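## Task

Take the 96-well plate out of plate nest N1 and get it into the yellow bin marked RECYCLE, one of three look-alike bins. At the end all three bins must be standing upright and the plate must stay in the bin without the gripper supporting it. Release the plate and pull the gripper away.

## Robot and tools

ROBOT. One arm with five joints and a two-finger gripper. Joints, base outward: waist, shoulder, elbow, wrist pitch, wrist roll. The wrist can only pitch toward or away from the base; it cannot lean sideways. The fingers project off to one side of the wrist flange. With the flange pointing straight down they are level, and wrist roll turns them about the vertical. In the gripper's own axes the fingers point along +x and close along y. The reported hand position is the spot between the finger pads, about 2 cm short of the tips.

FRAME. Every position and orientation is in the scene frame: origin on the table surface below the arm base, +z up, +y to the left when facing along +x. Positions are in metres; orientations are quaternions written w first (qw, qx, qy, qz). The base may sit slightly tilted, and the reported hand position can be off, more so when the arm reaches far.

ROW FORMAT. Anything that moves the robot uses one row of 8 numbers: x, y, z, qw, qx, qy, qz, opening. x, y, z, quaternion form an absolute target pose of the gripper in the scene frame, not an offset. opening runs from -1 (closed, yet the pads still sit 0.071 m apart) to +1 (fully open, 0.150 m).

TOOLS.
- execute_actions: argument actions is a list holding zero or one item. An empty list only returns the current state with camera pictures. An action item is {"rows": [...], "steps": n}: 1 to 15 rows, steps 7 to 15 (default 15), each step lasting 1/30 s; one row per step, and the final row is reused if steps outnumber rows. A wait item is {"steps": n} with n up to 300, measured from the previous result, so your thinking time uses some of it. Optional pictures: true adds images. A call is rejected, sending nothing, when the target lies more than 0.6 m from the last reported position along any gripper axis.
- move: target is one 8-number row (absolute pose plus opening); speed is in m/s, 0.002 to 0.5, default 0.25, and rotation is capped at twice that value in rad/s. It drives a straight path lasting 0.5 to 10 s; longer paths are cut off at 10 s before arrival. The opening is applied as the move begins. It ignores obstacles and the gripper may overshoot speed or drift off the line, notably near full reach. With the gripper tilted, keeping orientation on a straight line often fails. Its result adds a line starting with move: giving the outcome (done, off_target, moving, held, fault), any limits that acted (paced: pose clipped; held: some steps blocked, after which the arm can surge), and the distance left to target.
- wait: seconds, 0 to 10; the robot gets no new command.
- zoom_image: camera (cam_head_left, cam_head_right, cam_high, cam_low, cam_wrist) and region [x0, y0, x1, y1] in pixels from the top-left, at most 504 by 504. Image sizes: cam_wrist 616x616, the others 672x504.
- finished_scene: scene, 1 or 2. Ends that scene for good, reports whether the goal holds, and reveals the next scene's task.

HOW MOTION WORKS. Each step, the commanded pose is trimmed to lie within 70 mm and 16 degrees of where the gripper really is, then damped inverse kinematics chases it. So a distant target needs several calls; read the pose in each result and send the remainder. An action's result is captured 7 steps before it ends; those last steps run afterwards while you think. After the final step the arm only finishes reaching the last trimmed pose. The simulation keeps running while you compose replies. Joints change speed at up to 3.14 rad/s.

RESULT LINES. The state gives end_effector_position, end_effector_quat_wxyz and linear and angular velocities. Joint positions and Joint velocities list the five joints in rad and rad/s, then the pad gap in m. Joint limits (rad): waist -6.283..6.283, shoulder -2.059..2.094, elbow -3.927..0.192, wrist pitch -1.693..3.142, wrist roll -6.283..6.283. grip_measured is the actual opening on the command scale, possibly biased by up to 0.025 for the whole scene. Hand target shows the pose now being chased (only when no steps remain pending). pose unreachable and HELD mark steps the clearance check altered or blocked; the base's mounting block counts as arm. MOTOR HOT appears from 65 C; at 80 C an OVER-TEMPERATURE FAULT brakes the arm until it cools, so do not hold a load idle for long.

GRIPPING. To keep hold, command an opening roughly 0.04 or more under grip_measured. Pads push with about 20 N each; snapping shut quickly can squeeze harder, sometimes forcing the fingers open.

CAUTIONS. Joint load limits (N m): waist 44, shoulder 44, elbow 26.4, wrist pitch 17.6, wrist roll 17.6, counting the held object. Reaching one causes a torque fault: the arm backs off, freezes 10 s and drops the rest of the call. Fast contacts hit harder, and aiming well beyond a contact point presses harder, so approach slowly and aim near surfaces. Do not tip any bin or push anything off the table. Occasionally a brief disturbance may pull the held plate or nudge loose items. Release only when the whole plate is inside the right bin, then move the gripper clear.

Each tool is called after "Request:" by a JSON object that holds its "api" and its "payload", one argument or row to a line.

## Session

Request:
{"api": "execute_actions", "payload": {
  "actions": []
}}

Scene clock: 0.00 s of 8400.00 s.
end_effector_position=(+0.1959, -0.4153, +0.1233) grip_measured=+1.00 end_effector_quat_wxyz=(+0.953, +0.224, +0.081, -0.185) end_effector_velocity=(-0.000, +0.000, -0.000) end_effector_angular_velocity=(+0.000, +0.000, -0.000)
Joint positions: [-1.397  0.431 -0.848  0.915 -1.027  0.15 ]
Joint velocities: [-0.  0.  0. -0.  0.  0.]
Hand target: +0.196, -0.415, +0.123; +0.953, +0.224, +0.081, -0.185

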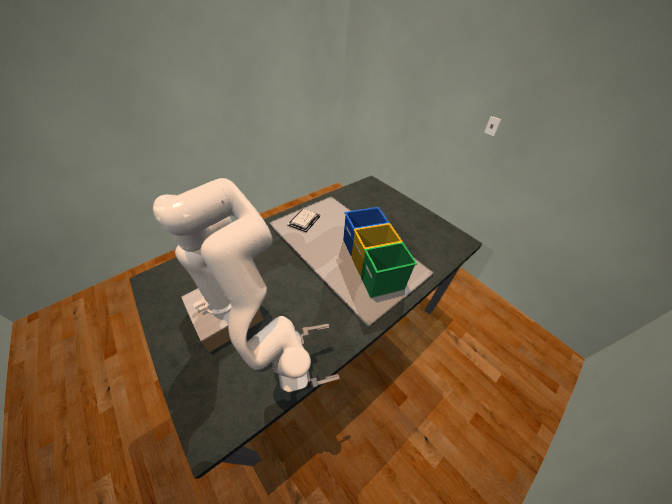

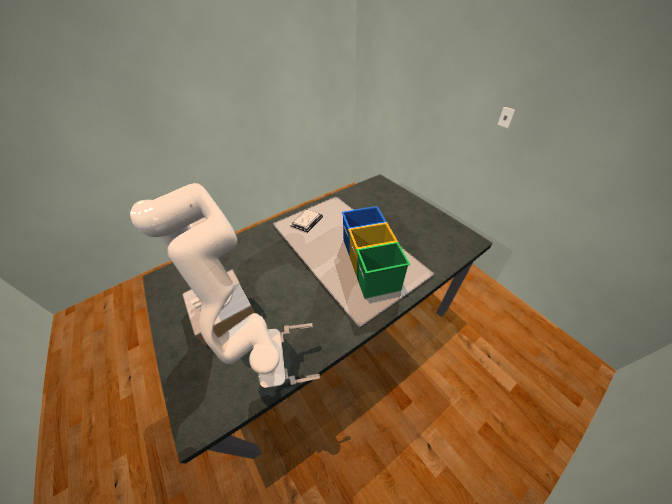

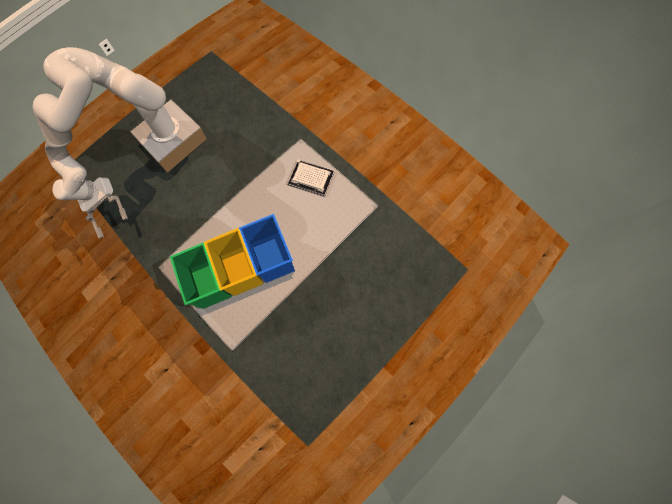

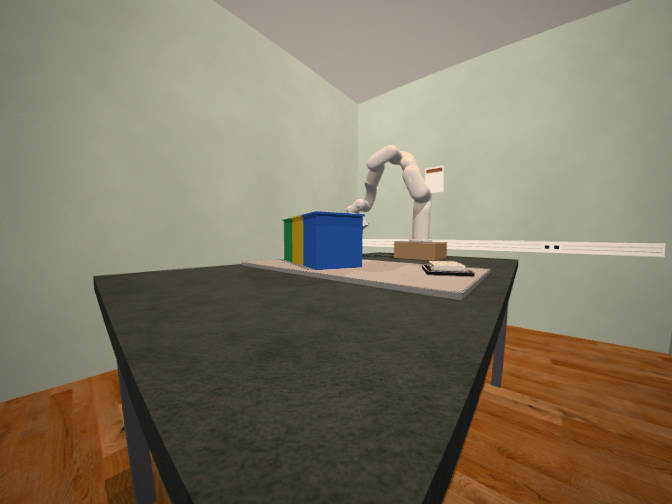

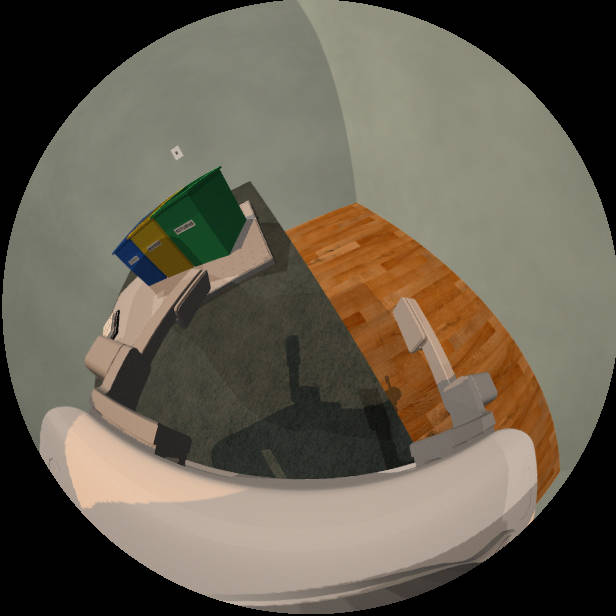

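Request:
{"api": "move", "payload": {
  "target": [0.35,-0.1,0.25,1,0,0,0,1]
}}

Request:
{"api": "move", "payload": {
  "target": [0.42,0.17,0.12,0.98,0,0,0.2,1]
}}

Request:
{"api": "zoom_image", "payload": {
  "camera": "cam_high",
  "region": [150,80,400,270]
}}

Scene clock: 2.67 s of 8400.00 s.
end_effector_position=(+0.3497, -0.0995, +0.2502) grip_measured=+1.00 end_effector_quat_wxyz=(+1.000, -0.005, +0.003, +0.000) end_effector_velocity=(+0.001, +0.001, +0.001) end_effector_angular_velocity=(-0.002, -0.003, -0.003)
Joint positions: [-0.454 -0.57  -0.043  0.625 -0.467  0.15 ]
Joint velocities: [ 0.01  -0.005  0.     0.001  0.013  0.   ]
Hand target: +0.350, -0.099, +0.250; +1.000, -0.005, +0.003, +0.000
Off the commanded pose: 0.001 m, 1 deg.
Kept back: nothing.
move: done

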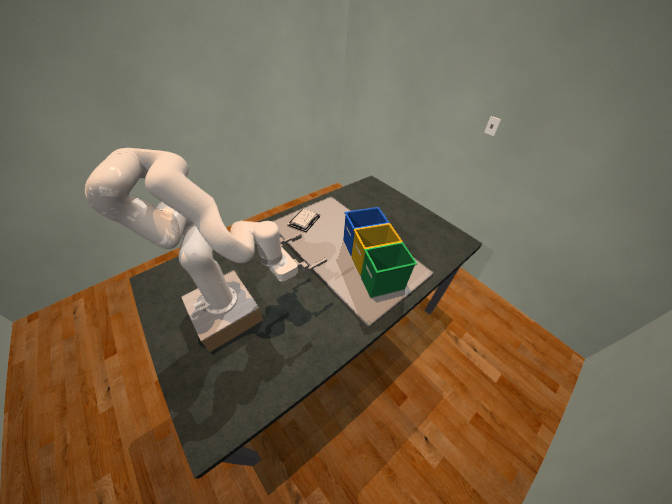

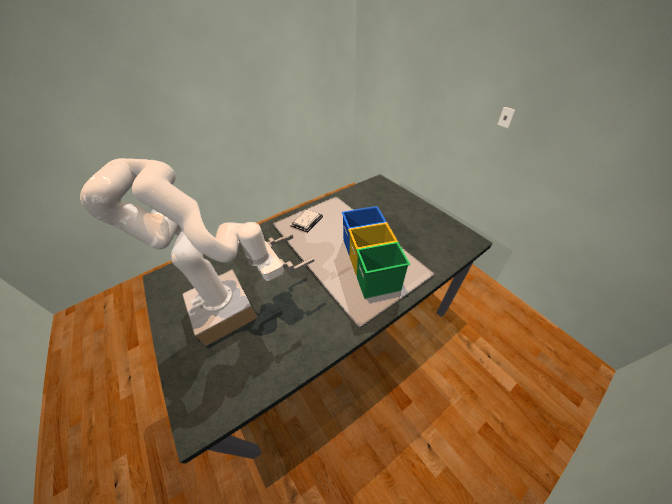

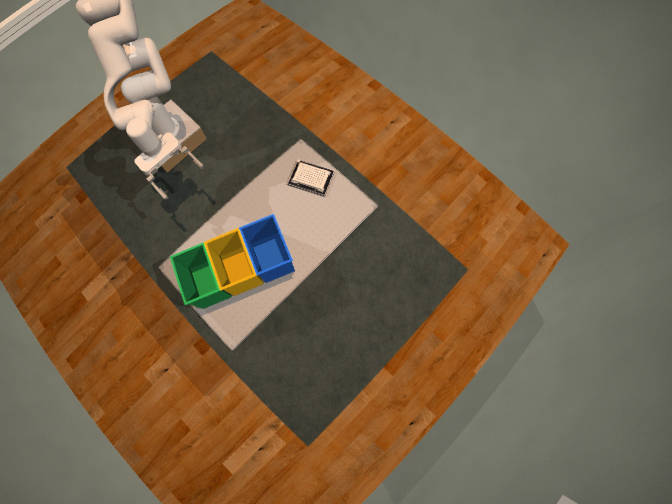

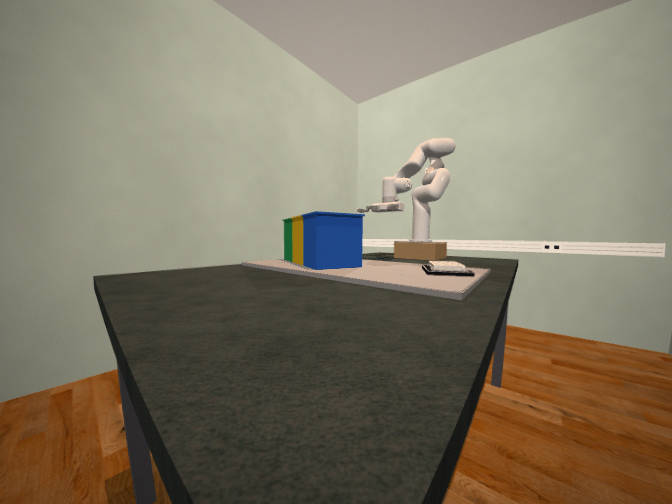

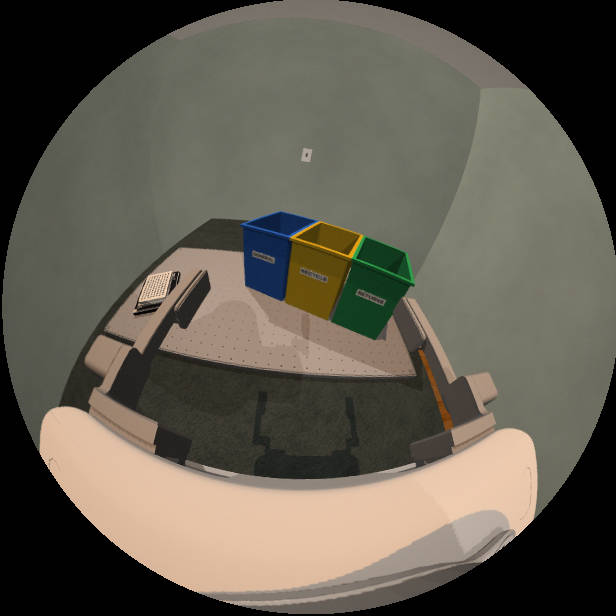

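Scene clock: 4.53 s of 8400.00 s.
end_effector_position=(+0.4194, +0.1706, +0.1195) grip_measured=+1.00 end_effector_quat_wxyz=(+0.980, -0.008, -0.001, +0.200) end_effector_velocity=(+0.001, +0.001, -0.001) end_effector_angular_velocity=(+0.000, -0.001, -0.001)
Joint positions: [ 0.39   0.37  -0.364 -0.007 -0.025  0.15 ]
Joint velocities: [ 0.001  0.008 -0.005 -0.004  0.002  0.   ]
Hand target: +0.419, +0.171, +0.119; +0.980, -0.008, -0.001, +0.200
Off the commanded pose: 0.001 m, 1 deg.
Kept back: nothing.
move: done

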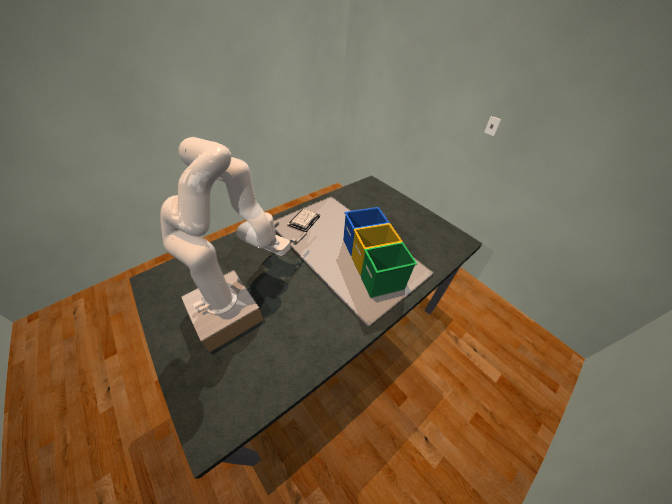

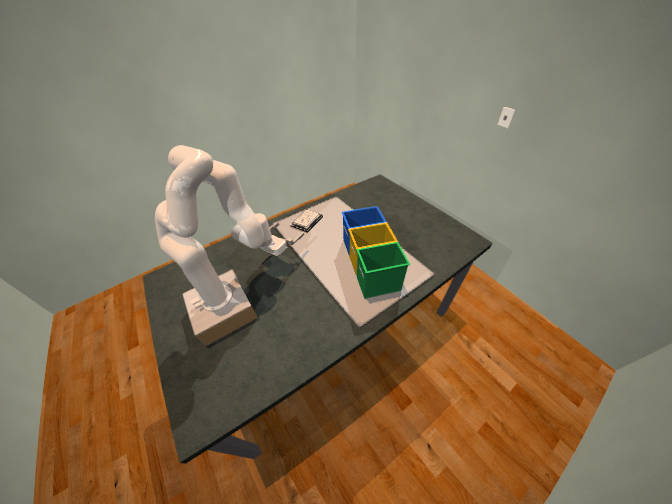

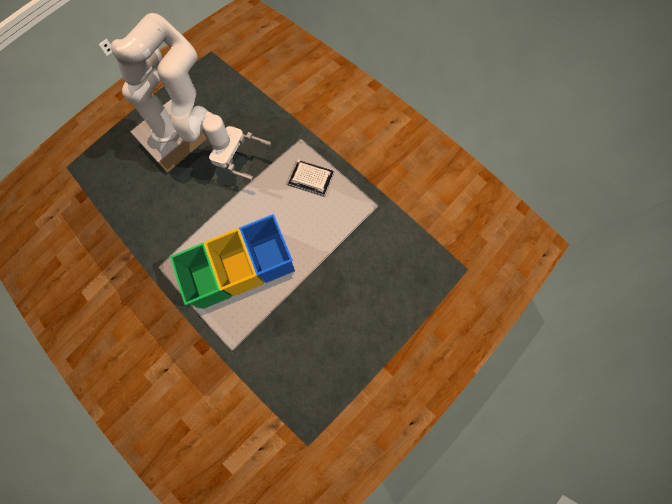

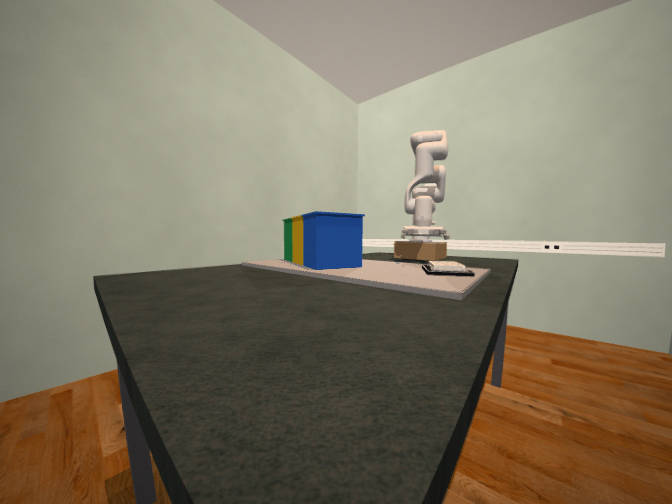

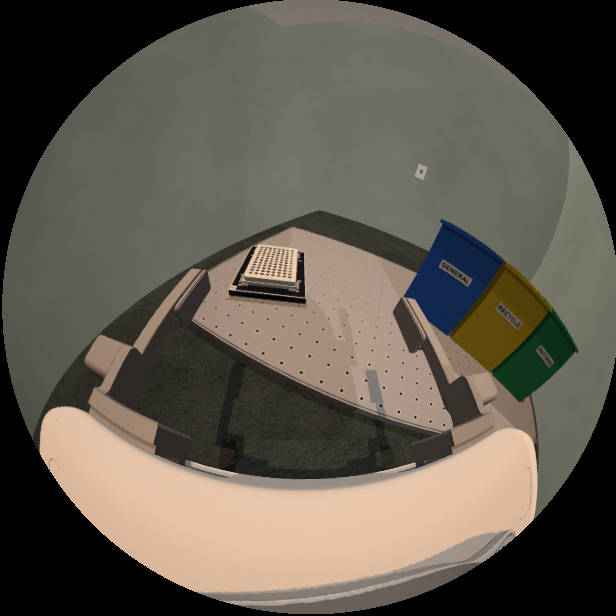

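Region (150, 80, 400, 270) of cam_high's 672x504 image, scaled by 2.016, with more detail than that image has; it fills the top 383 rows of this view, and the rest is white.

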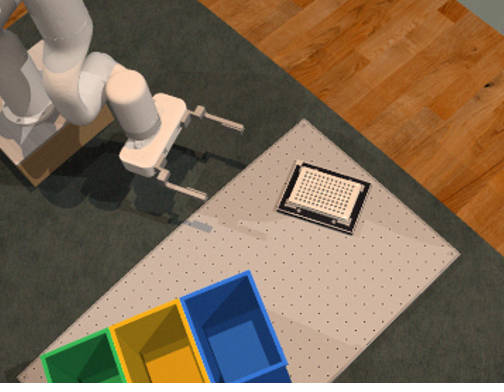

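Request:
{"api": "move", "payload": {
  "target": [0.537,0.279,0.09,0.98,0,0,0.2,1]
}}

Request:
{"api": "zoom_image", "payload": {
  "camera": "cam_high",
  "region": [150,80,400,270]
}}

Scene clock: 6.07 s of 8400.00 s.
end_effector_position=(+0.5364, +0.2791, +0.0900) grip_measured=+1.00 end_effector_quat_wxyz=(+0.980, -0.007, -0.002, +0.200) end_effector_velocity=(+0.002, +0.002, +0.000) end_effector_angular_velocity=(+0.001, -0.001, +0.001)
Joint positions: [ 0.518  0.683 -0.931  0.246  0.102  0.15 ]
Joint velocities: [ 0.001  0.004 -0.009  0.003  0.     0.   ]
Hand target: +0.537, +0.279, +0.090; +0.980, -0.007, -0.002, +0.200
Off the commanded pose: 0.001 m, 1 deg.
Kept back: nothing.
move: done

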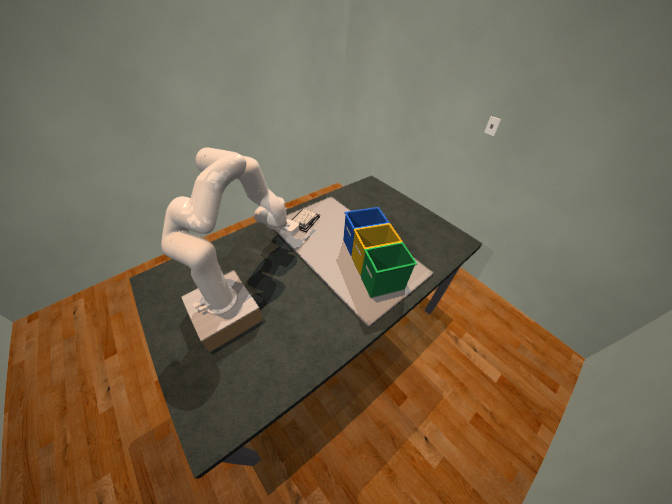

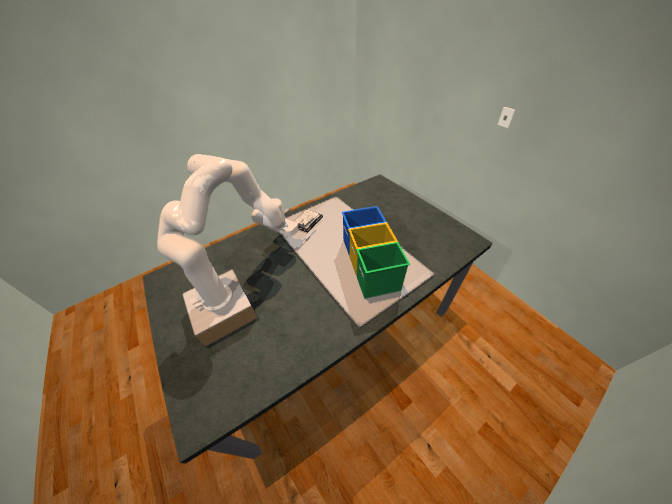

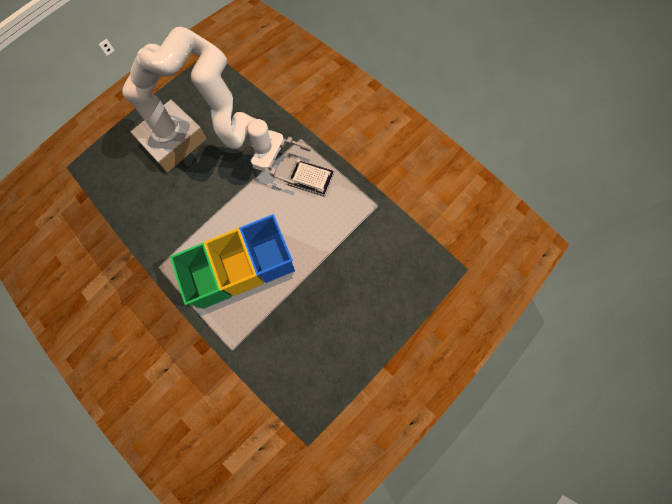

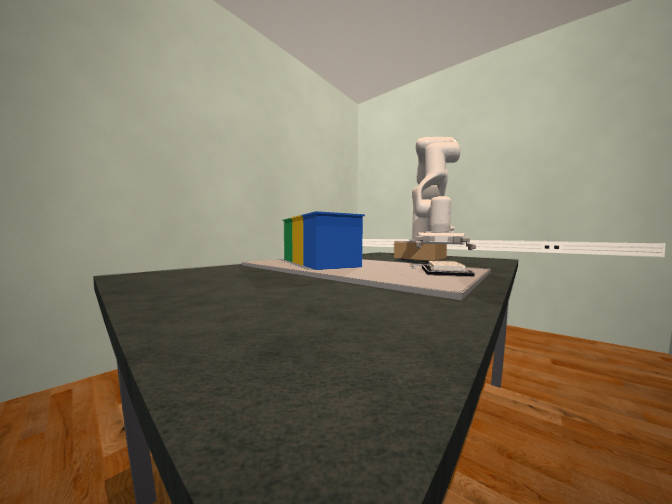

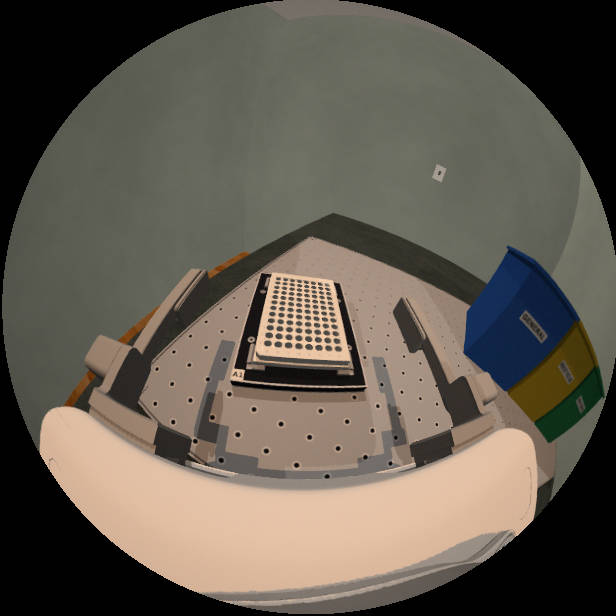

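Region (150, 80, 400, 270) of cam_high's 672x504 image, scaled by 2.016, with more detail than that image has; it fills the top 383 rows of this view, and the rest is white.

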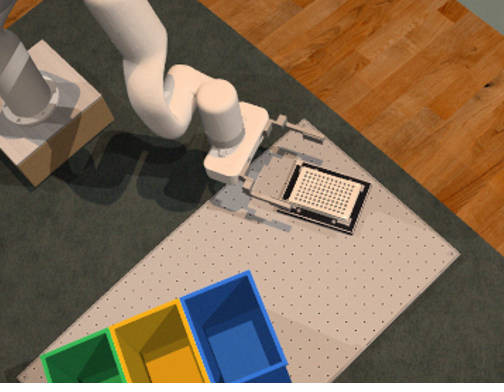

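Request:
{"api": "move", "payload": {
  "target": [0.599,0.31,0.05,0.98,0,0,0.2,1],
  "speed": 0.08
}}

Request:
{"api": "move", "payload": {
  "target": [0.599,0.31,0.032,0.98,0,0,0.2,1],
  "speed": 0.03
}}

Scene clock: 7.80 s of 8400.00 s.
end_effector_position=(+0.5987, +0.3100, +0.0501) grip_measured=+1.00 end_effector_quat_wxyz=(+0.980, -0.007, -0.002, +0.200) end_effector_velocity=(+0.001, +0.001, -0.001) end_effector_angular_velocity=(-0.000, +0.001, +0.000)
Joint positions: [ 0.513  0.923 -1.275  0.349  0.098  0.15 ]
Joint velocities: [ 0.     0.005 -0.007  0.003 -0.     0.   ]
Hand target: +0.599, +0.310, +0.050; +0.980, -0.007, -0.002, +0.200
Off the commanded pose: 0.000 m, 1 deg.
Kept back: nothing.
move: done

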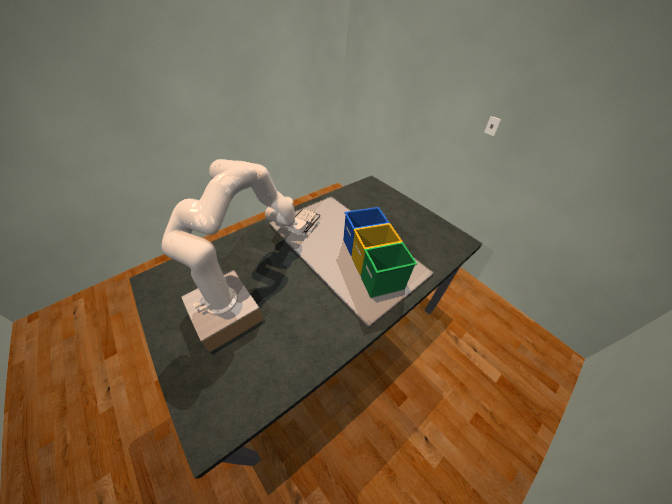

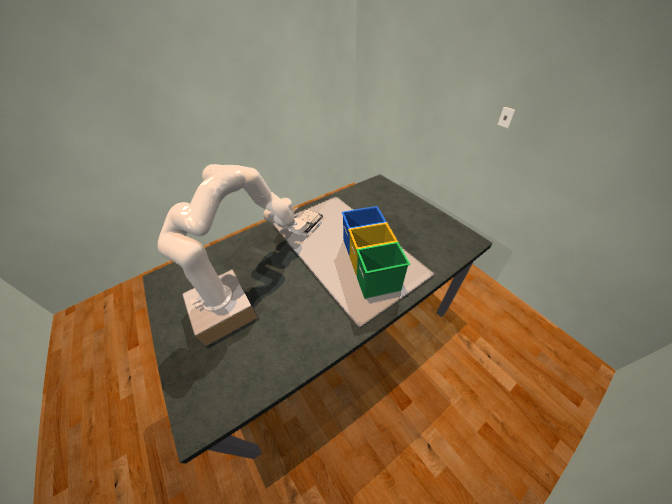

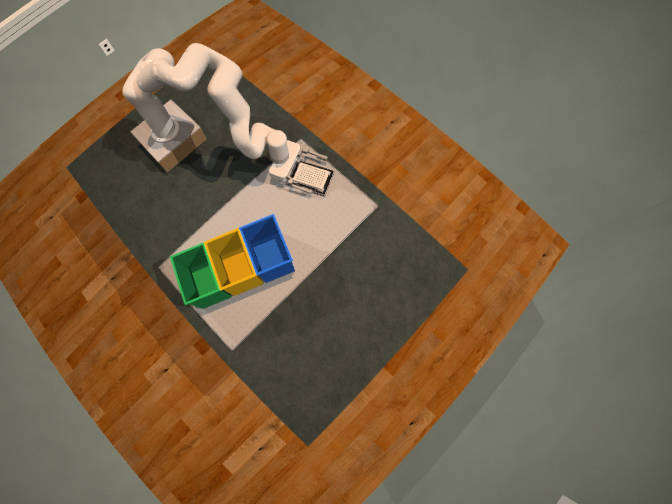

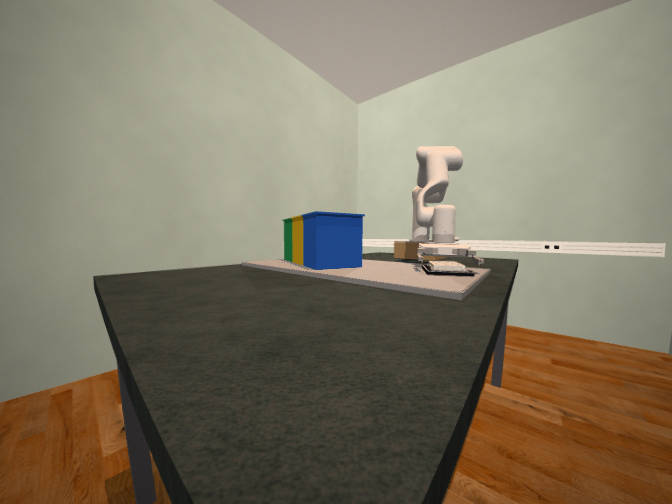

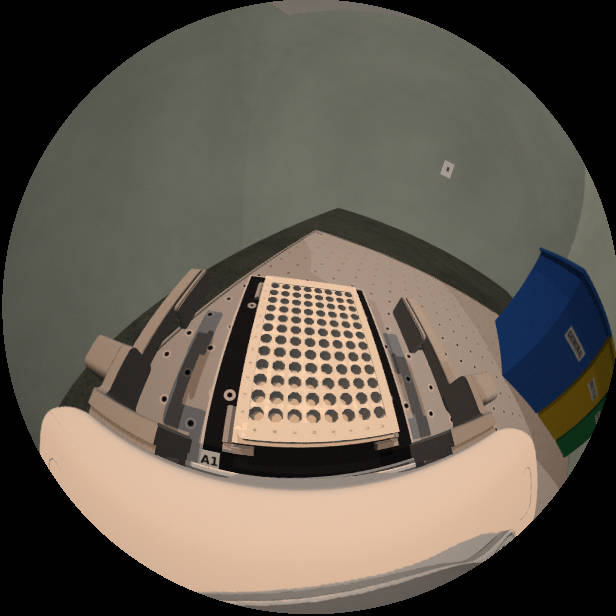

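Scene clock: 8.73 s of 8400.00 s.
end_effector_position=(+0.5990, +0.3100, +0.0322) grip_measured=+1.00 end_effector_quat_wxyz=(+0.980, -0.007, -0.002, +0.200) end_effector_velocity=(+0.001, +0.000, +0.000) end_effector_angular_velocity=(+0.001, -0.003, +0.000)
Joint positions: [ 0.514  0.976 -1.307  0.328  0.098  0.15 ]
Joint velocities: [-0.001  0.002 -0.003 -0.002 -0.001  0.   ]
Hand target: +0.599, +0.310, +0.032; +0.980, -0.007, -0.002, +0.200
Off the commanded pose: 0.000 m, 1 deg.
Kept back: nothing.
move: done

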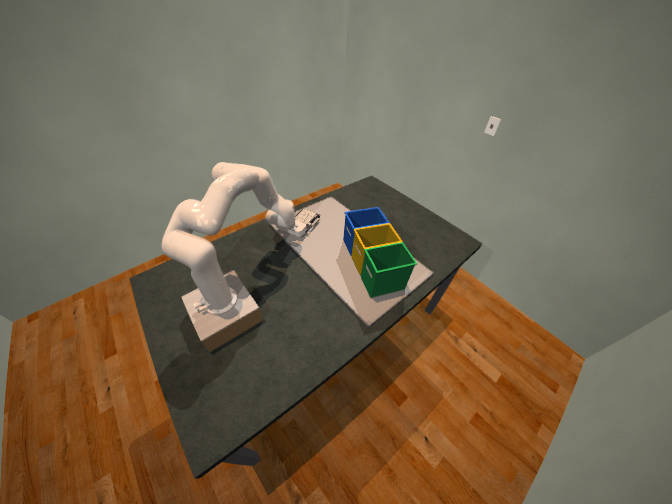

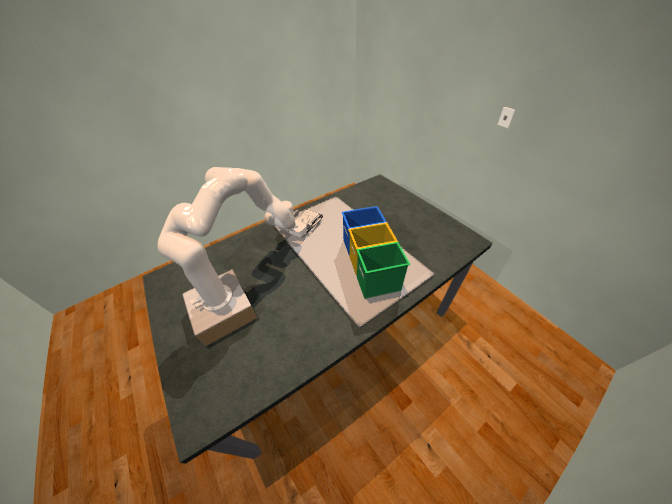

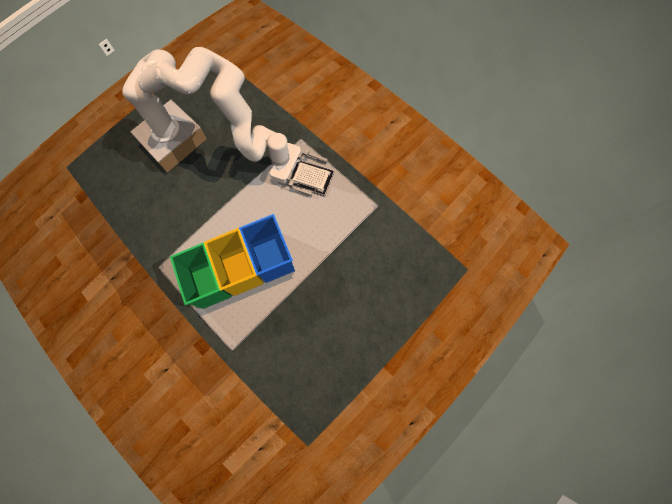

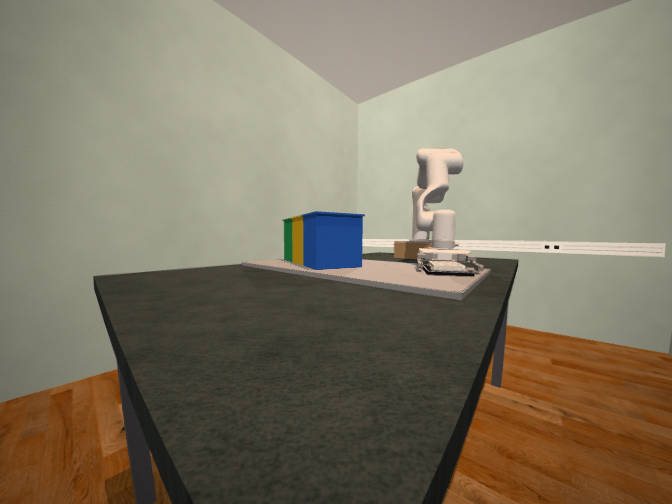

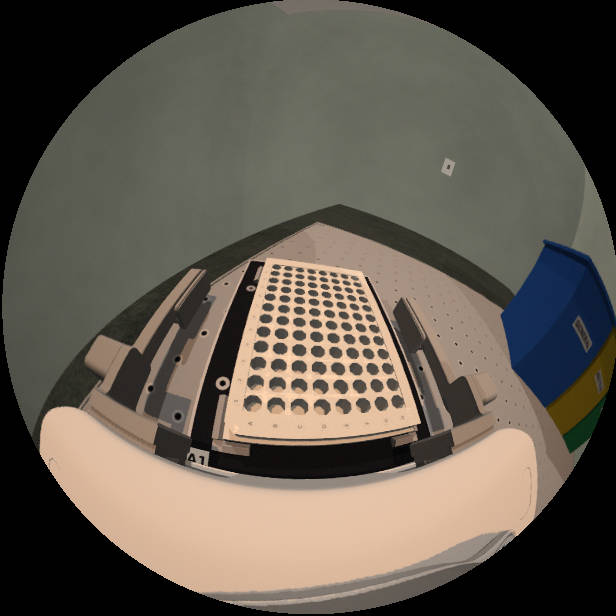

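Request:
{"api": "move", "payload": {
  "target": [0.595,0.301,0.033,0.98,0,0,0.2,0.6],
  "speed": 0.03
}}

Request:
{"api": "move", "payload": {
  "target": [0.595,0.301,0.033,0.98,0,0,0.2,-0.8],
  "speed": 0.03
}}

Request:
{"api": "wait", "payload": {
  "seconds": 0.7
}}

Scene clock: 9.73 s of 8400.00 s.
end_effector_position=(+0.5951, +0.3011, +0.0330) grip_measured=+0.60 end_effector_quat_wxyz=(+0.980, -0.007, -0.002, +0.200) end_effector_velocity=(-0.000, -0.001, +0.001) end_effector_angular_velocity=(+0.001, -0.001, +0.001)
Joint positions: [ 0.502  0.96  -1.272  0.309  0.087  0.134]
Joint velocities: [-0.002 -0.003  0.004 -0.003 -0.002 -0.   ]
Hand target: +0.595, +0.301, +0.033; +0.980, -0.007, -0.002, +0.200
Off the commanded pose: 0.000 m, 1 deg.
Kept back: nothing.
move: done

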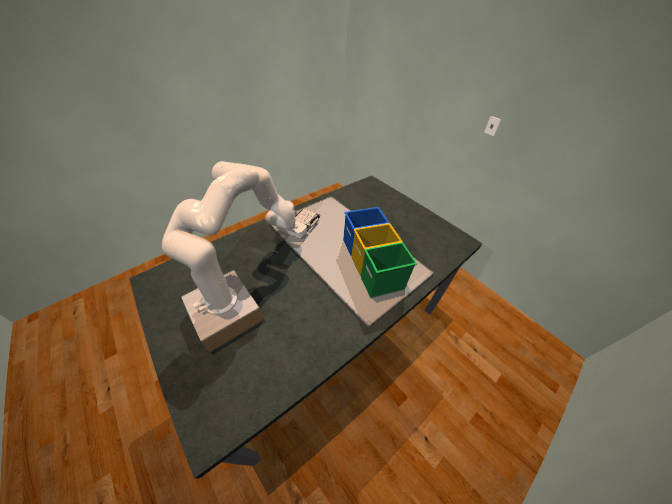

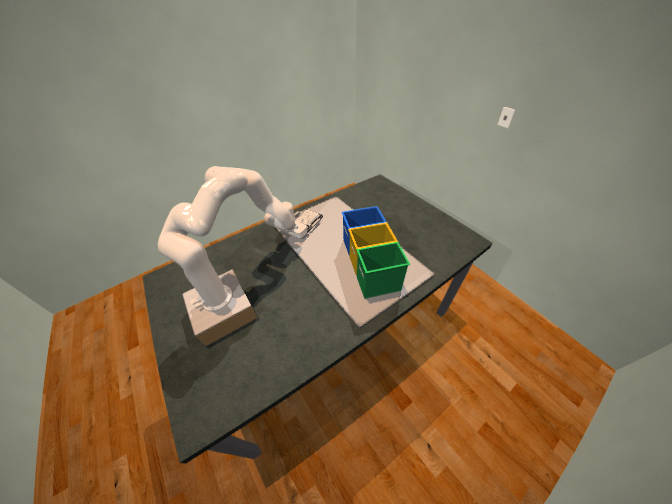

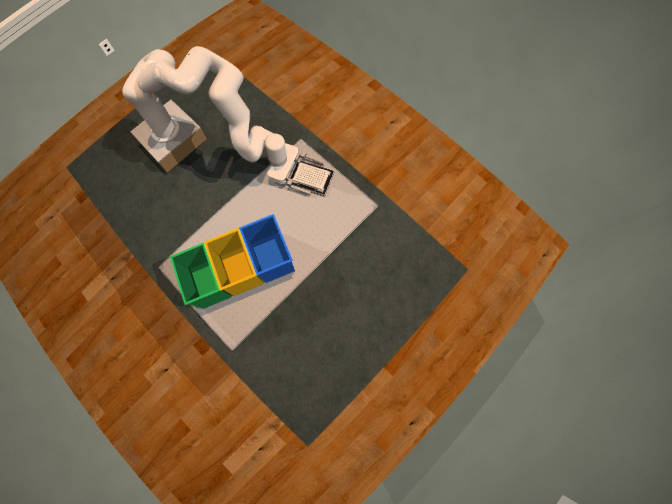

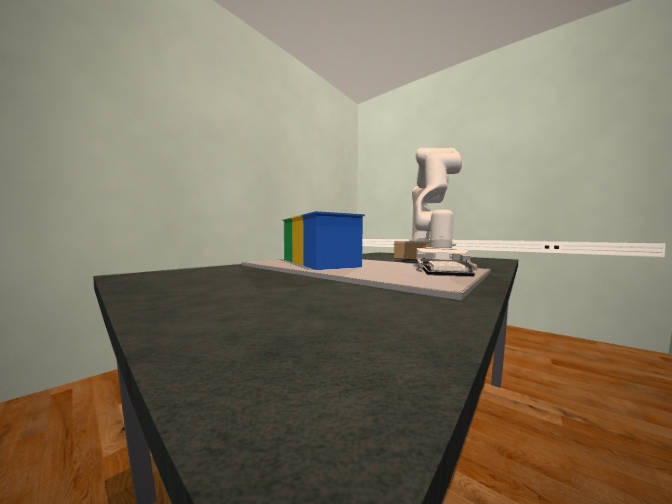

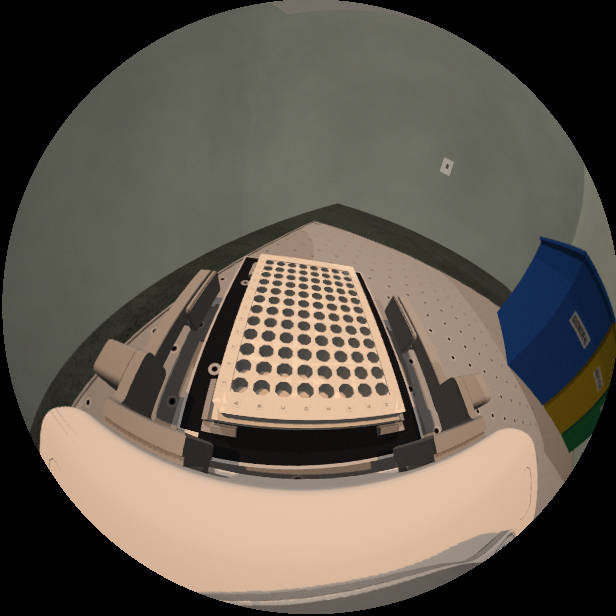

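Scene clock: 10.43 s of 8400.00 s.
end_effector_position=(+0.5953, +0.3005, +0.0330) grip_measured=+0.29 end_effector_quat_wxyz=(+0.980, -0.007, -0.002, +0.199) end_effector_velocity=(-0.000, -0.000, -0.000) end_effector_angular_velocity=(-0.000, +0.000, -0.000)
Joint positions: [ 0.501  0.96  -1.272  0.309  0.087  0.122]
Joint velocities: [-0. -0.  0.  0.  0.  0.]
Hand target: +0.595, +0.301, +0.033; +0.980, -0.007, -0.002, +0.200
Off the commanded pose: 0.001 m, 1 deg.
Kept back: nothing.
move: done

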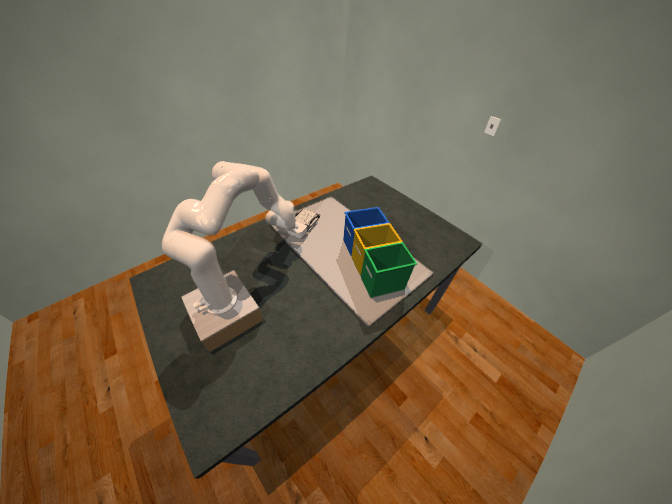

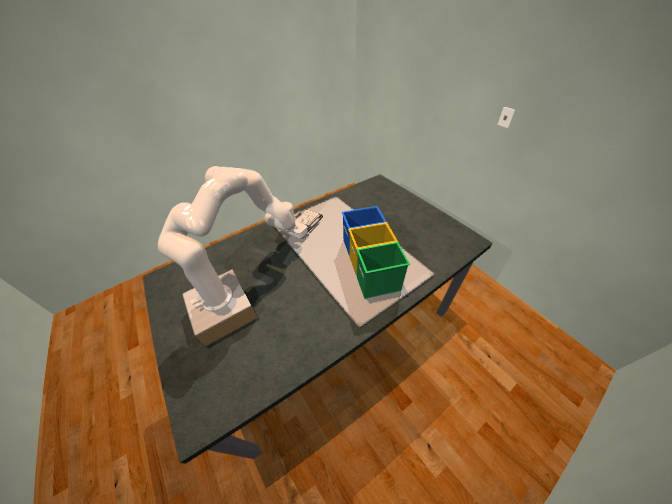

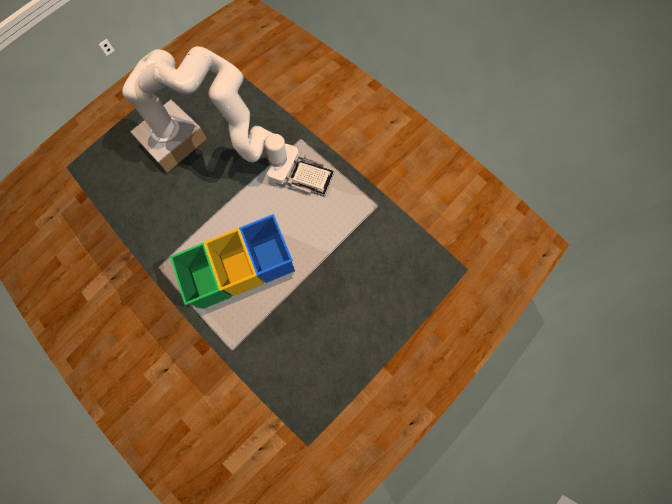

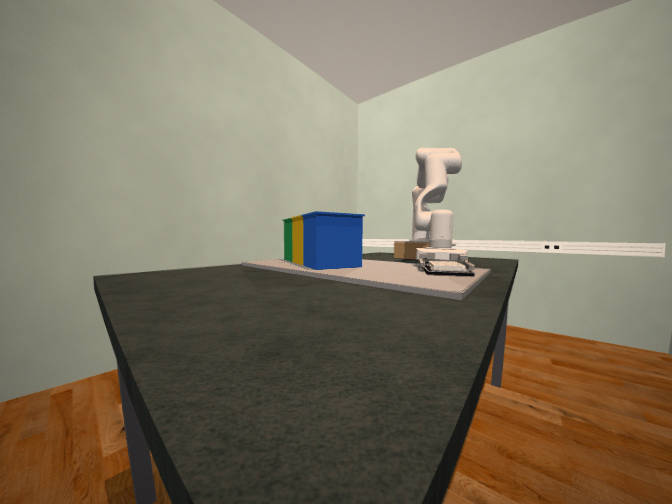

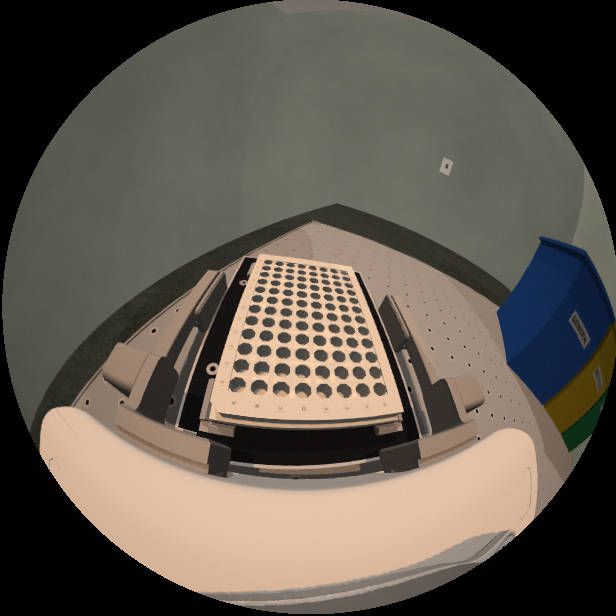

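Scene clock: 11.13 s of 8400.00 s.
end_effector_position=(+0.5952, +0.3007, +0.0330) grip_measured=+0.29 end_effector_quat_wxyz=(+0.980, -0.007, -0.002, +0.200) end_effector_velocity=(+0.000, -0.001, -0.000) end_effector_angular_velocity=(-0.000, +0.000, -0.001)
Joint positions: [ 0.502  0.96  -1.271  0.309  0.087  0.122]
Joint velocities: [-0.001 -0.     0.    -0.    -0.     0.   ]
Hand target: +0.595, +0.301, +0.033; +0.980, -0.007, -0.002, +0.200
Off the commanded pose: 0.000 m, 1 deg.
Kept back: nothing.
Steps of this call (steps 1 to 21: nothing new was sent). Readings (end_effector_position):
1: (+0.5953, +0.3005, +0.0330)
2: (+0.5953, +0.3005, +0.0330)
4: (+0.5953, +0.3006, +0.0330)
8: (+0.5953, +0.3006, +0.0330)
21: the state above

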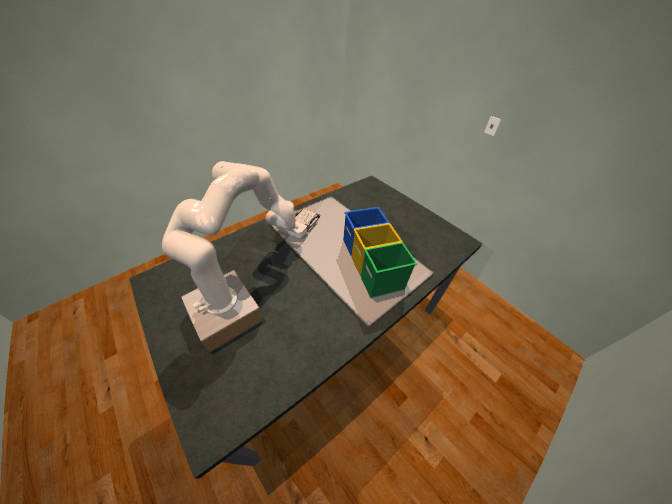

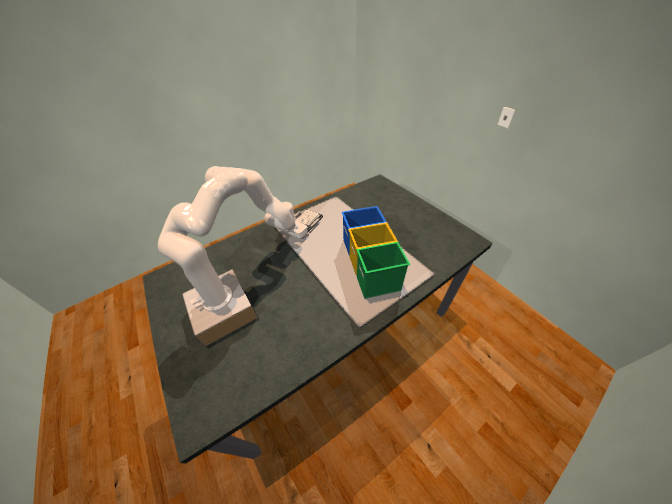

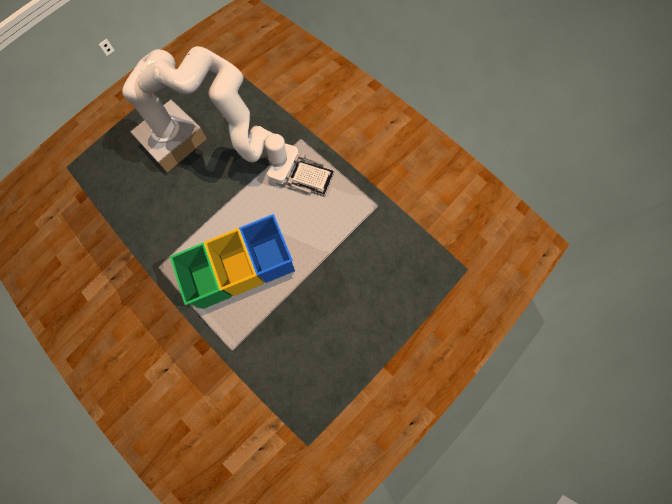

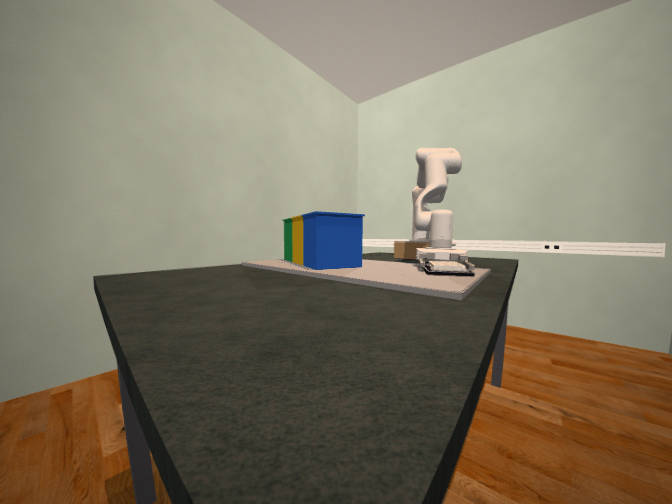

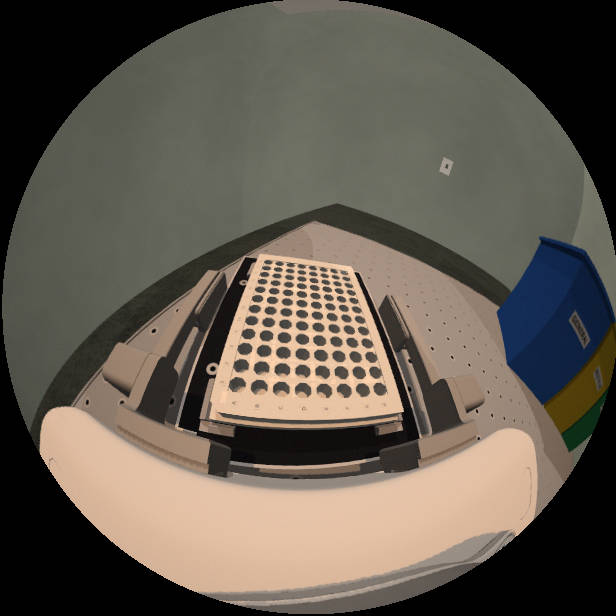

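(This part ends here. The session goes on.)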